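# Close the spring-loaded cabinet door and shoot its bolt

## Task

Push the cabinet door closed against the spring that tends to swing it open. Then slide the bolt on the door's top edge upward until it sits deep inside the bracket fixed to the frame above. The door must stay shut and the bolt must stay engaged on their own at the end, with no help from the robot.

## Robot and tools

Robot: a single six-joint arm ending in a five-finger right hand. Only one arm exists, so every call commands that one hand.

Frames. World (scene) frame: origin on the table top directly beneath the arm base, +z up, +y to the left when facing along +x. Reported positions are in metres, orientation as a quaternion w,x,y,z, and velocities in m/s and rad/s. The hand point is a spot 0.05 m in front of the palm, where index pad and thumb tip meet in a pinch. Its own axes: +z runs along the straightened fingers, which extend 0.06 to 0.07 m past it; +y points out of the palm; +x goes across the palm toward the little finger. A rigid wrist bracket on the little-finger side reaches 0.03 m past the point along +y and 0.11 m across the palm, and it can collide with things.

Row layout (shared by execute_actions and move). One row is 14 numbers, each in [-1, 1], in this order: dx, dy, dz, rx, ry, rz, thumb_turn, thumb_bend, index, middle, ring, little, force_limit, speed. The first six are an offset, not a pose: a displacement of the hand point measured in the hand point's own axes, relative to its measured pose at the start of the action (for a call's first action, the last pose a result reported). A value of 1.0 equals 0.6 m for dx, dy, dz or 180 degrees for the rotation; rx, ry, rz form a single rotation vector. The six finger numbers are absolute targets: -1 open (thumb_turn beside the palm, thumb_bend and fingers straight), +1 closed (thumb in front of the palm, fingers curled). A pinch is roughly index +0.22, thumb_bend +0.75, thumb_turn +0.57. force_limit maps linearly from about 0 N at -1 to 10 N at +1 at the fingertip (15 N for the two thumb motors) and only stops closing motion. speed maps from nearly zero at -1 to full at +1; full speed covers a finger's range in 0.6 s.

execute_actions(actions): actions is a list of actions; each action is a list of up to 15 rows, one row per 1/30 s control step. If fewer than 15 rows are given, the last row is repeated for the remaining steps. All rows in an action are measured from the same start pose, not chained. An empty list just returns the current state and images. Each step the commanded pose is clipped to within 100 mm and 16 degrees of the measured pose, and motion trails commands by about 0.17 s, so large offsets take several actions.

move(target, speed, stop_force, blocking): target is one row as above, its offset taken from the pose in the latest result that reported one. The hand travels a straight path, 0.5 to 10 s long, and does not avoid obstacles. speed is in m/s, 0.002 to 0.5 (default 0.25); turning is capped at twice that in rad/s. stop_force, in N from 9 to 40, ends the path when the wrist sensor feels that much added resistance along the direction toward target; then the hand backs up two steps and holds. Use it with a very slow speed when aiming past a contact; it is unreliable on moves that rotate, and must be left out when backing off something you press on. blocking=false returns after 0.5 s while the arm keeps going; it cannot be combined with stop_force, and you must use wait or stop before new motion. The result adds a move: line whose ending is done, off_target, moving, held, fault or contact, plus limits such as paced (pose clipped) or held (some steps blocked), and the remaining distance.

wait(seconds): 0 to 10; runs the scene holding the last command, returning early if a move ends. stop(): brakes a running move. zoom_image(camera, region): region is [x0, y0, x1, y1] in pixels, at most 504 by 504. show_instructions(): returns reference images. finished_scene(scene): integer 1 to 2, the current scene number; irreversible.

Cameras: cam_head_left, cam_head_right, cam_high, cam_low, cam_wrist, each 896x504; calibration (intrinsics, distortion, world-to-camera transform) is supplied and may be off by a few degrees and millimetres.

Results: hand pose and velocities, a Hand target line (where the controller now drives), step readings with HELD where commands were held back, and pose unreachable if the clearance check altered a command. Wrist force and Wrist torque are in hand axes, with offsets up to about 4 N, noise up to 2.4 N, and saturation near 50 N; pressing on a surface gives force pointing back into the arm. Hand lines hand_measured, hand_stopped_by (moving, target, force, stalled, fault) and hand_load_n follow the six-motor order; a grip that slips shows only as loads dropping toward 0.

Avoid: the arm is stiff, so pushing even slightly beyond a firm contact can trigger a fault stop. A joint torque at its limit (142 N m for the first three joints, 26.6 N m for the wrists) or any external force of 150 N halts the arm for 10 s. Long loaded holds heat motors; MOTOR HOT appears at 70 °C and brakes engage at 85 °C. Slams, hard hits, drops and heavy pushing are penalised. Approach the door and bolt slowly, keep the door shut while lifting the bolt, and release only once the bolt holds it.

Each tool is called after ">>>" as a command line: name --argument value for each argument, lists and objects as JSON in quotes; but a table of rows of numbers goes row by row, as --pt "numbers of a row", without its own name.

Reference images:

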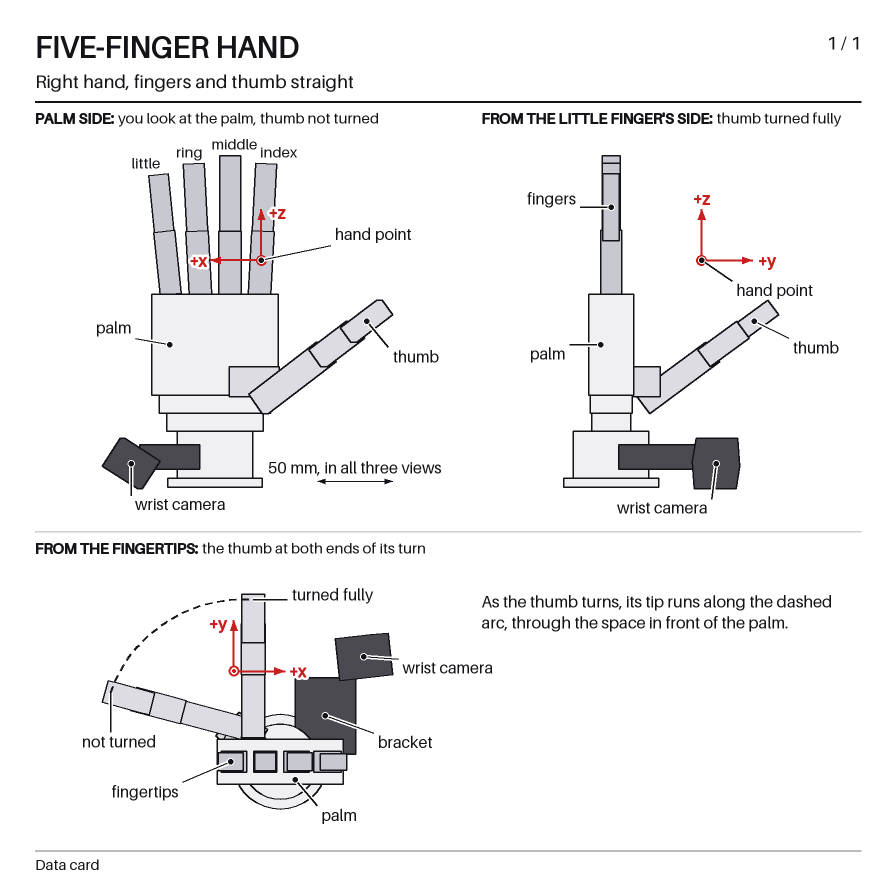

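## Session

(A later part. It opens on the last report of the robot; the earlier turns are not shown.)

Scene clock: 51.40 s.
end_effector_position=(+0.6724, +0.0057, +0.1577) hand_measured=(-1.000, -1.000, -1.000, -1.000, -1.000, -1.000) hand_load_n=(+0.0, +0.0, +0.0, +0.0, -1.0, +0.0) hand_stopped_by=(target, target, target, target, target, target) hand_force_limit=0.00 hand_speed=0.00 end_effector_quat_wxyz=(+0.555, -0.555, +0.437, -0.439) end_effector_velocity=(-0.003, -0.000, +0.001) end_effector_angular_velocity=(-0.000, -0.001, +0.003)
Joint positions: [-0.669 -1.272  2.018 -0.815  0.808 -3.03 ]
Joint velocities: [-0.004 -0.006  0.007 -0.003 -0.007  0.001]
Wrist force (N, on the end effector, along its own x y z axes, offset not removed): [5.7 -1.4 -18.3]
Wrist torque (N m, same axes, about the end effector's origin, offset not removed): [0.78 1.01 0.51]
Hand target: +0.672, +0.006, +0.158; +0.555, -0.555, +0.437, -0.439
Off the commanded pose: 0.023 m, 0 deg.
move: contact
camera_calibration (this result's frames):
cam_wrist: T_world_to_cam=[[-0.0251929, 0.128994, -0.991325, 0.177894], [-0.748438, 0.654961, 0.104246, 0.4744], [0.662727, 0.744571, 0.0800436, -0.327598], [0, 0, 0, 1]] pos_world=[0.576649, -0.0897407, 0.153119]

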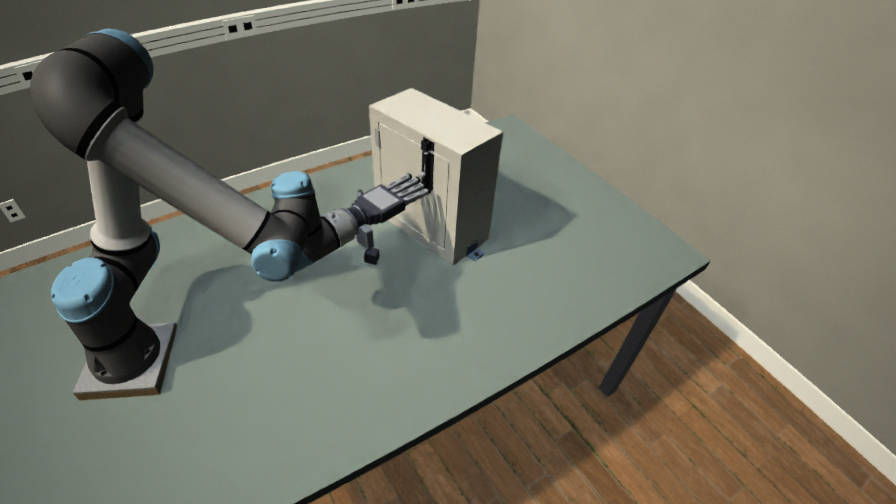

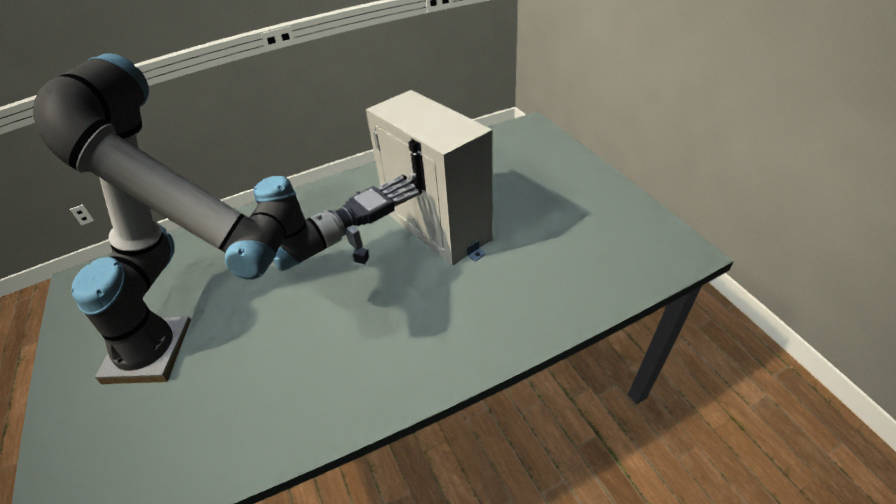

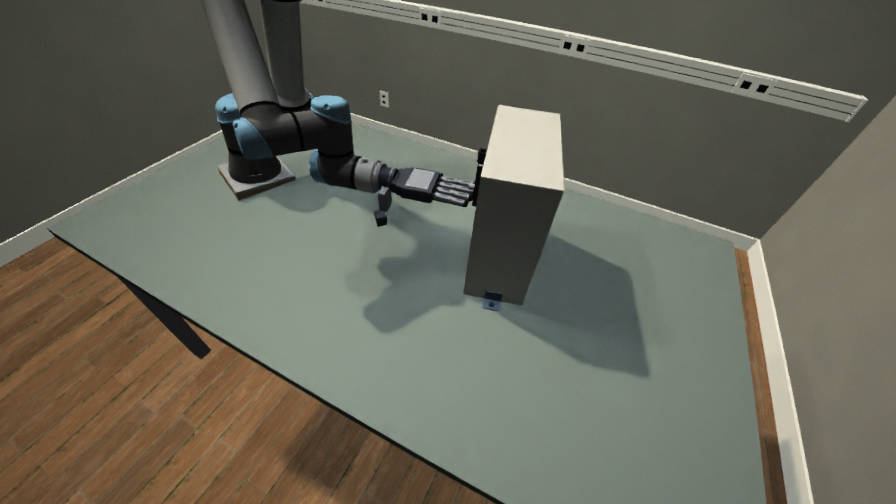

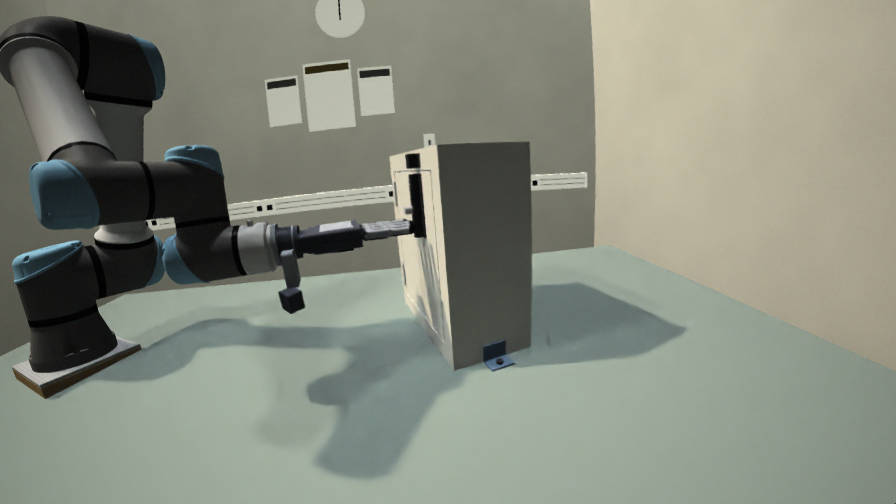

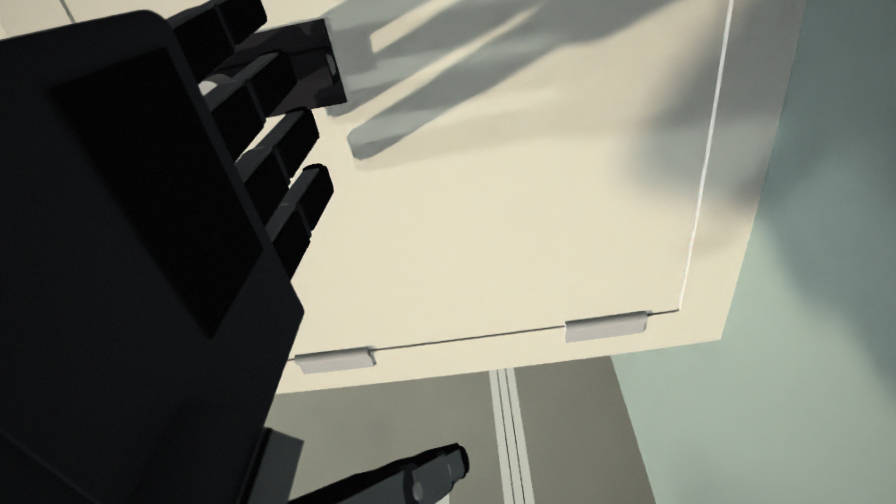

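>>> move --target '[0,-0.09,0,0,0,0,-1,-1,-1,-1,-1,-1,0,0]' --speed 0.015 --stop_force 20

>>> zoom_image --camera "cam_head_left" --region '[380, 110, 480, 220]'

>>> zoom_image --camera "cam_low" --region '[360, 140, 470, 260]'

Scene clock: 57.60 s.
end_effector_position=(+0.6723, +0.0056, +0.2015) hand_measured=(-1.000, -1.000, -1.000, -1.000, -0.980, -1.000) hand_load_n=(+0.0, +0.0, +0.0, +0.0, -15.5, +0.0) hand_stopped_by=(target, target, target, target, target, target) hand_force_limit=0.00 hand_speed=0.00 end_effector_quat_wxyz=(+0.555, -0.555, +0.437, -0.439) end_effector_velocity=(-0.000, -0.001, -0.003) end_effector_angular_velocity=(-0.000, +0.001, -0.001)
Joint positions: [-0.677 -1.346  1.974 -0.699  0.8   -3.029]
Joint velocities: [-0.001  0.005  0.004 -0.007  0.    -0.001]
Wrist force (N, on the end effector, along its own x y z axes, offset not removed): [-3.9 14.6 -17.1]
Wrist torque (N m, same axes, about the end effector's origin, offset not removed): [0.27 0.97 0.70]
Hand target: +0.672, +0.006, +0.201; +0.555, -0.555, +0.437, -0.439
Off the commanded pose: 0.010 m, 0 deg.
move: contact
camera_calibration (this result's frames):
cam_wrist: T_world_to_cam=[[-0.0249976, 0.128897, -0.991343, 0.221155], [-0.748498, 0.654926, 0.104029, 0.469869], [0.662665, 0.744619, 0.0801075, -0.330927], [0, 0, 0, 1]] pos_world=[0.576518, -0.0898207, 0.19687]

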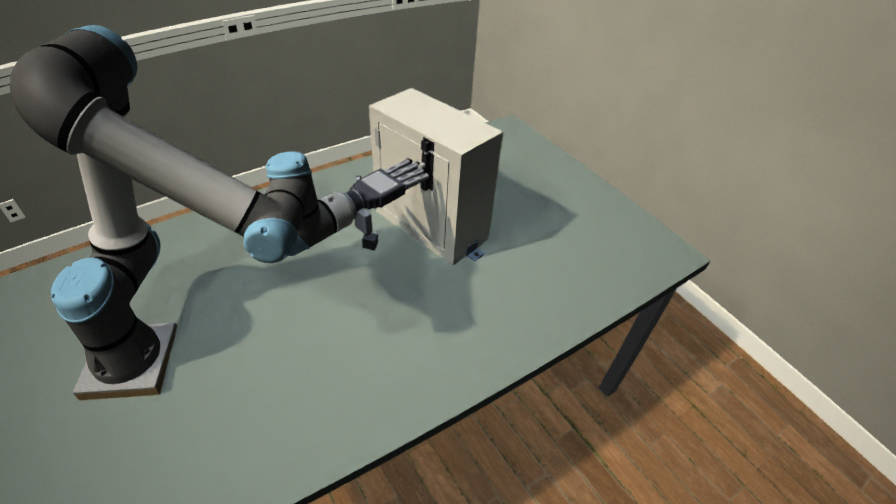

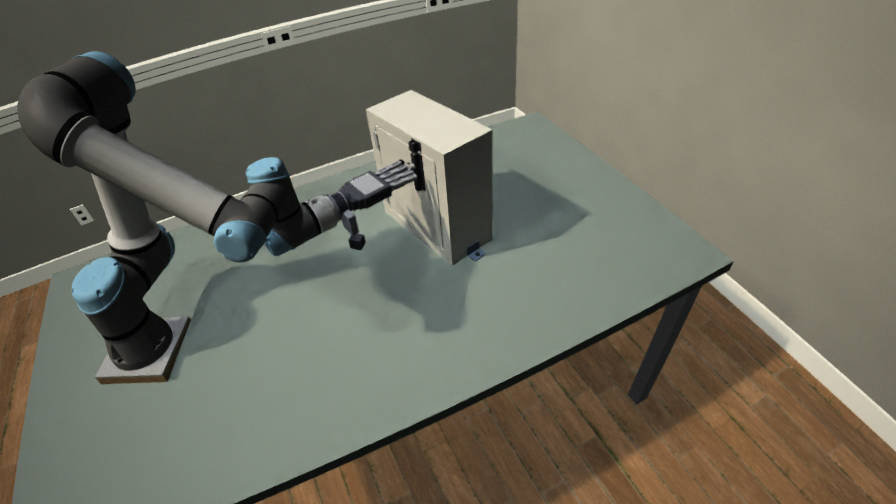

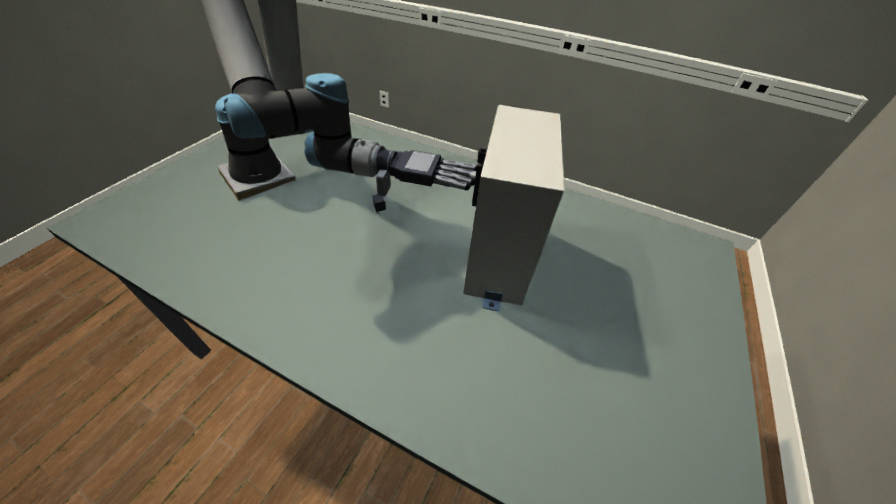

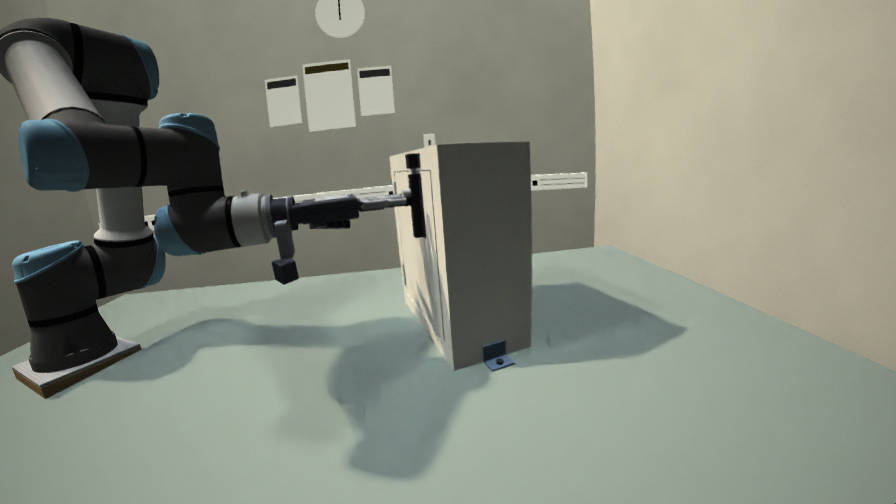

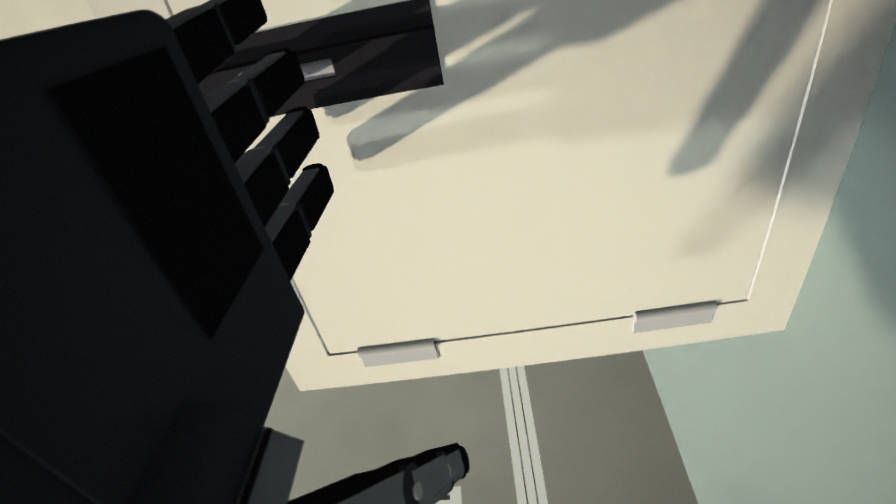

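Region (380, 110, 480, 220) of cam_head_left's 896x504 image, scaled by 4.582, with more detail than that image has; it fills the left 458 columns of this view, and the rest is white.

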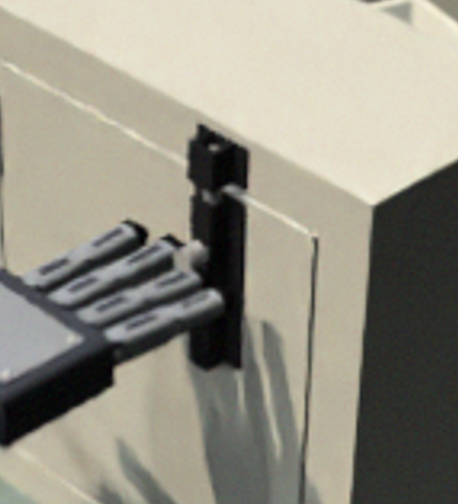

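Region (360, 140, 470, 260) of cam_low's 896x504 image, scaled by 4.200, with more detail than that image has; it fills the left 462 columns of this view, and the rest is white.

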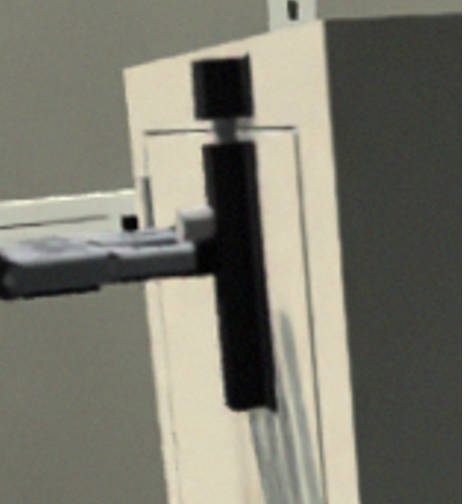

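At slot top; back off.

>>> move --target '[0,0.015,-0.06,0,0,0,-1,-1,-1,-1,-1,-1,0,0]' --speed 0.05

>>> zoom_image --camera "cam_head_left" --region '[380, 110, 480, 220]'

Scene clock: 60.07 s.
end_effector_position=(+0.6374, -0.0028, +0.1924) hand_measured=(-1.000, -1.000, -1.000, -1.000, -0.984, -1.000) hand_load_n=(+0.0, +0.0, +0.0, +0.0, +0.0, +0.0) hand_stopped_by=(target, target, target, target, target, target) hand_force_limit=0.00 hand_speed=0.00 end_effector_quat_wxyz=(+0.555, -0.555, +0.437, -0.439) end_effector_velocity=(-0.001, -0.001, +0.000) end_effector_angular_velocity=(+0.000, -0.001, -0.000)
Joint positions: [-0.74  -1.399  2.076 -0.752  0.737 -3.023]
Joint velocities: [-0.003 -0.002  0.004 -0.004 -0.003  0.002]
Wrist force (N, on the end effector, along its own x y z axes, offset not removed): [0.3 -1.0 1.0]
Wrist torque (N m, same axes, about the end effector's origin, offset not removed): [-0.27 -0.19 0.12]
Hand target: +0.637, -0.003, +0.192; +0.555, -0.555, +0.437, -0.439
Off the commanded pose: 0.000 m, 0 deg.
move: done
camera_calibration (this result's frames):
cam_wrist: T_world_to_cam=[[-0.0251185, 0.128708, -0.991364, 0.212454], [-0.748479, 0.654953, 0.103996, 0.450235], [0.662682, 0.744628, 0.0798837, -0.300758], [0, 0, 0, 1]] pos_world=[0.541635, -0.0982747, 0.187822]

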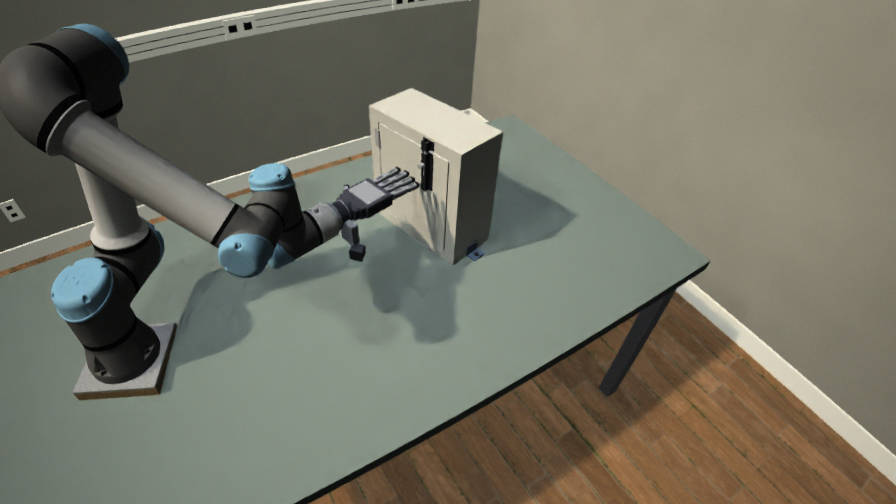

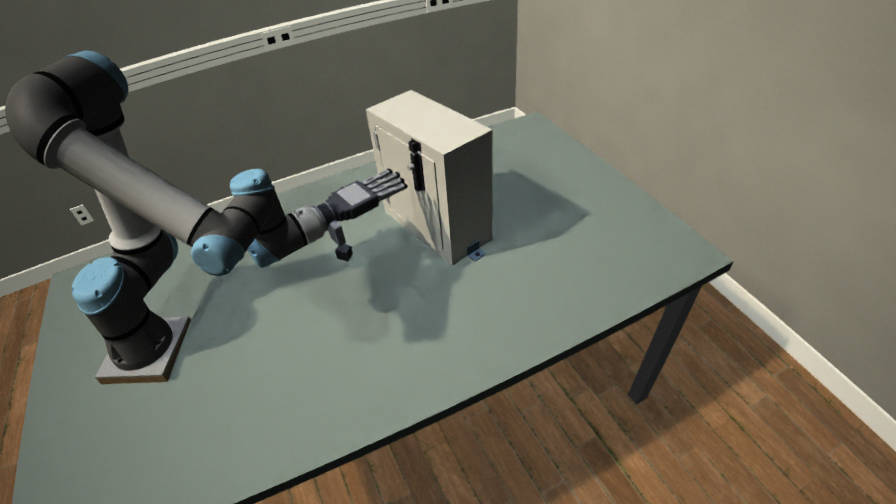

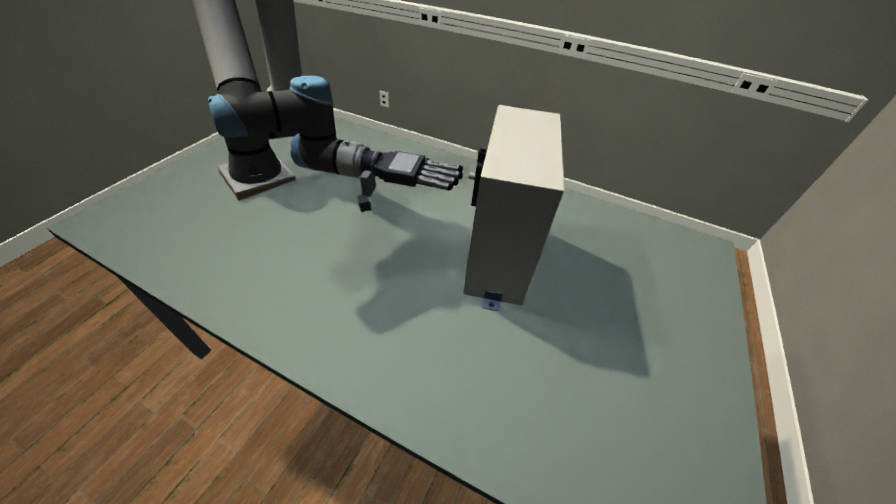

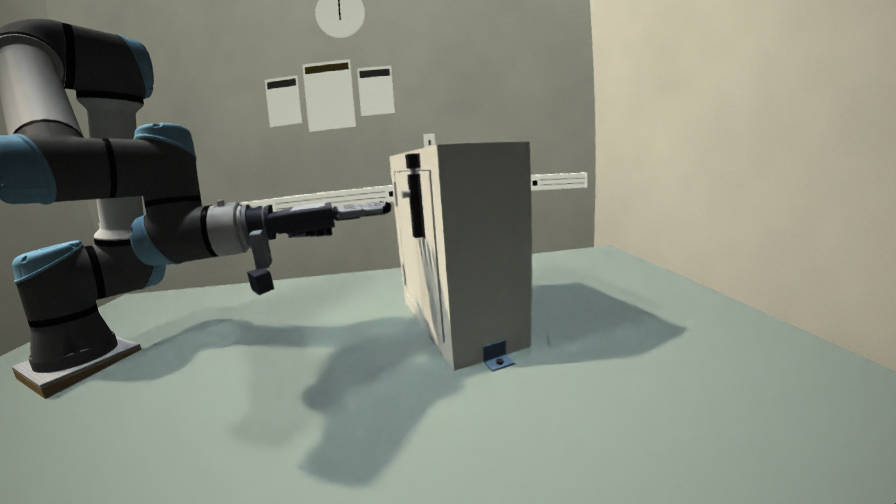

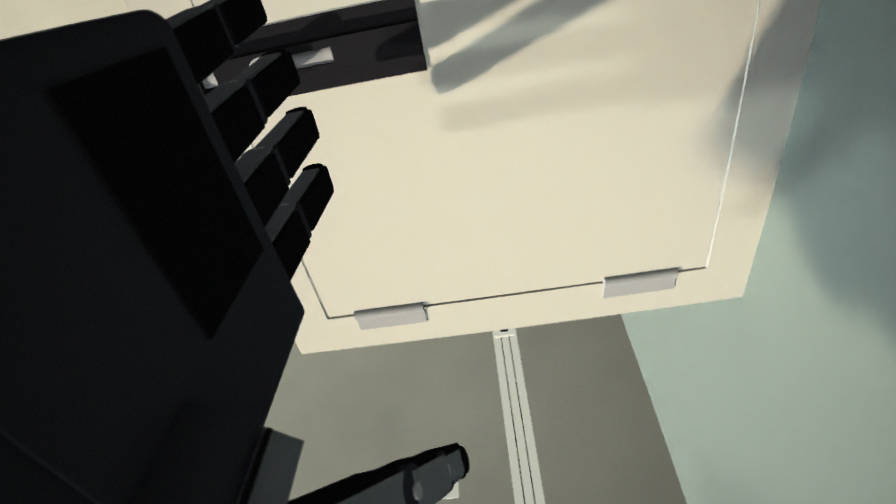

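Region (380, 110, 480, 220) of cam_head_left's 896x504 image, scaled by 4.582, with more detail than that image has; it fills the left 458 columns of this view, and the rest is white.

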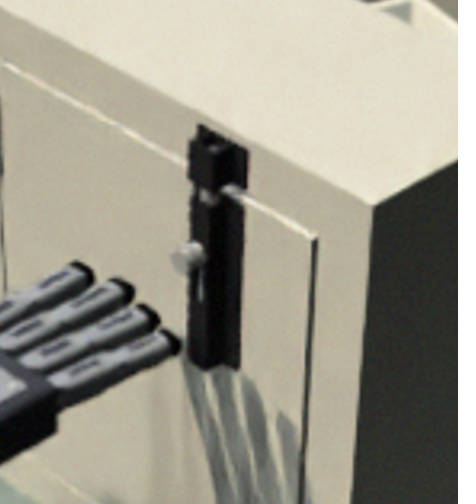

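>>> finished_scene --scene 1

The scene is finished: the task was done.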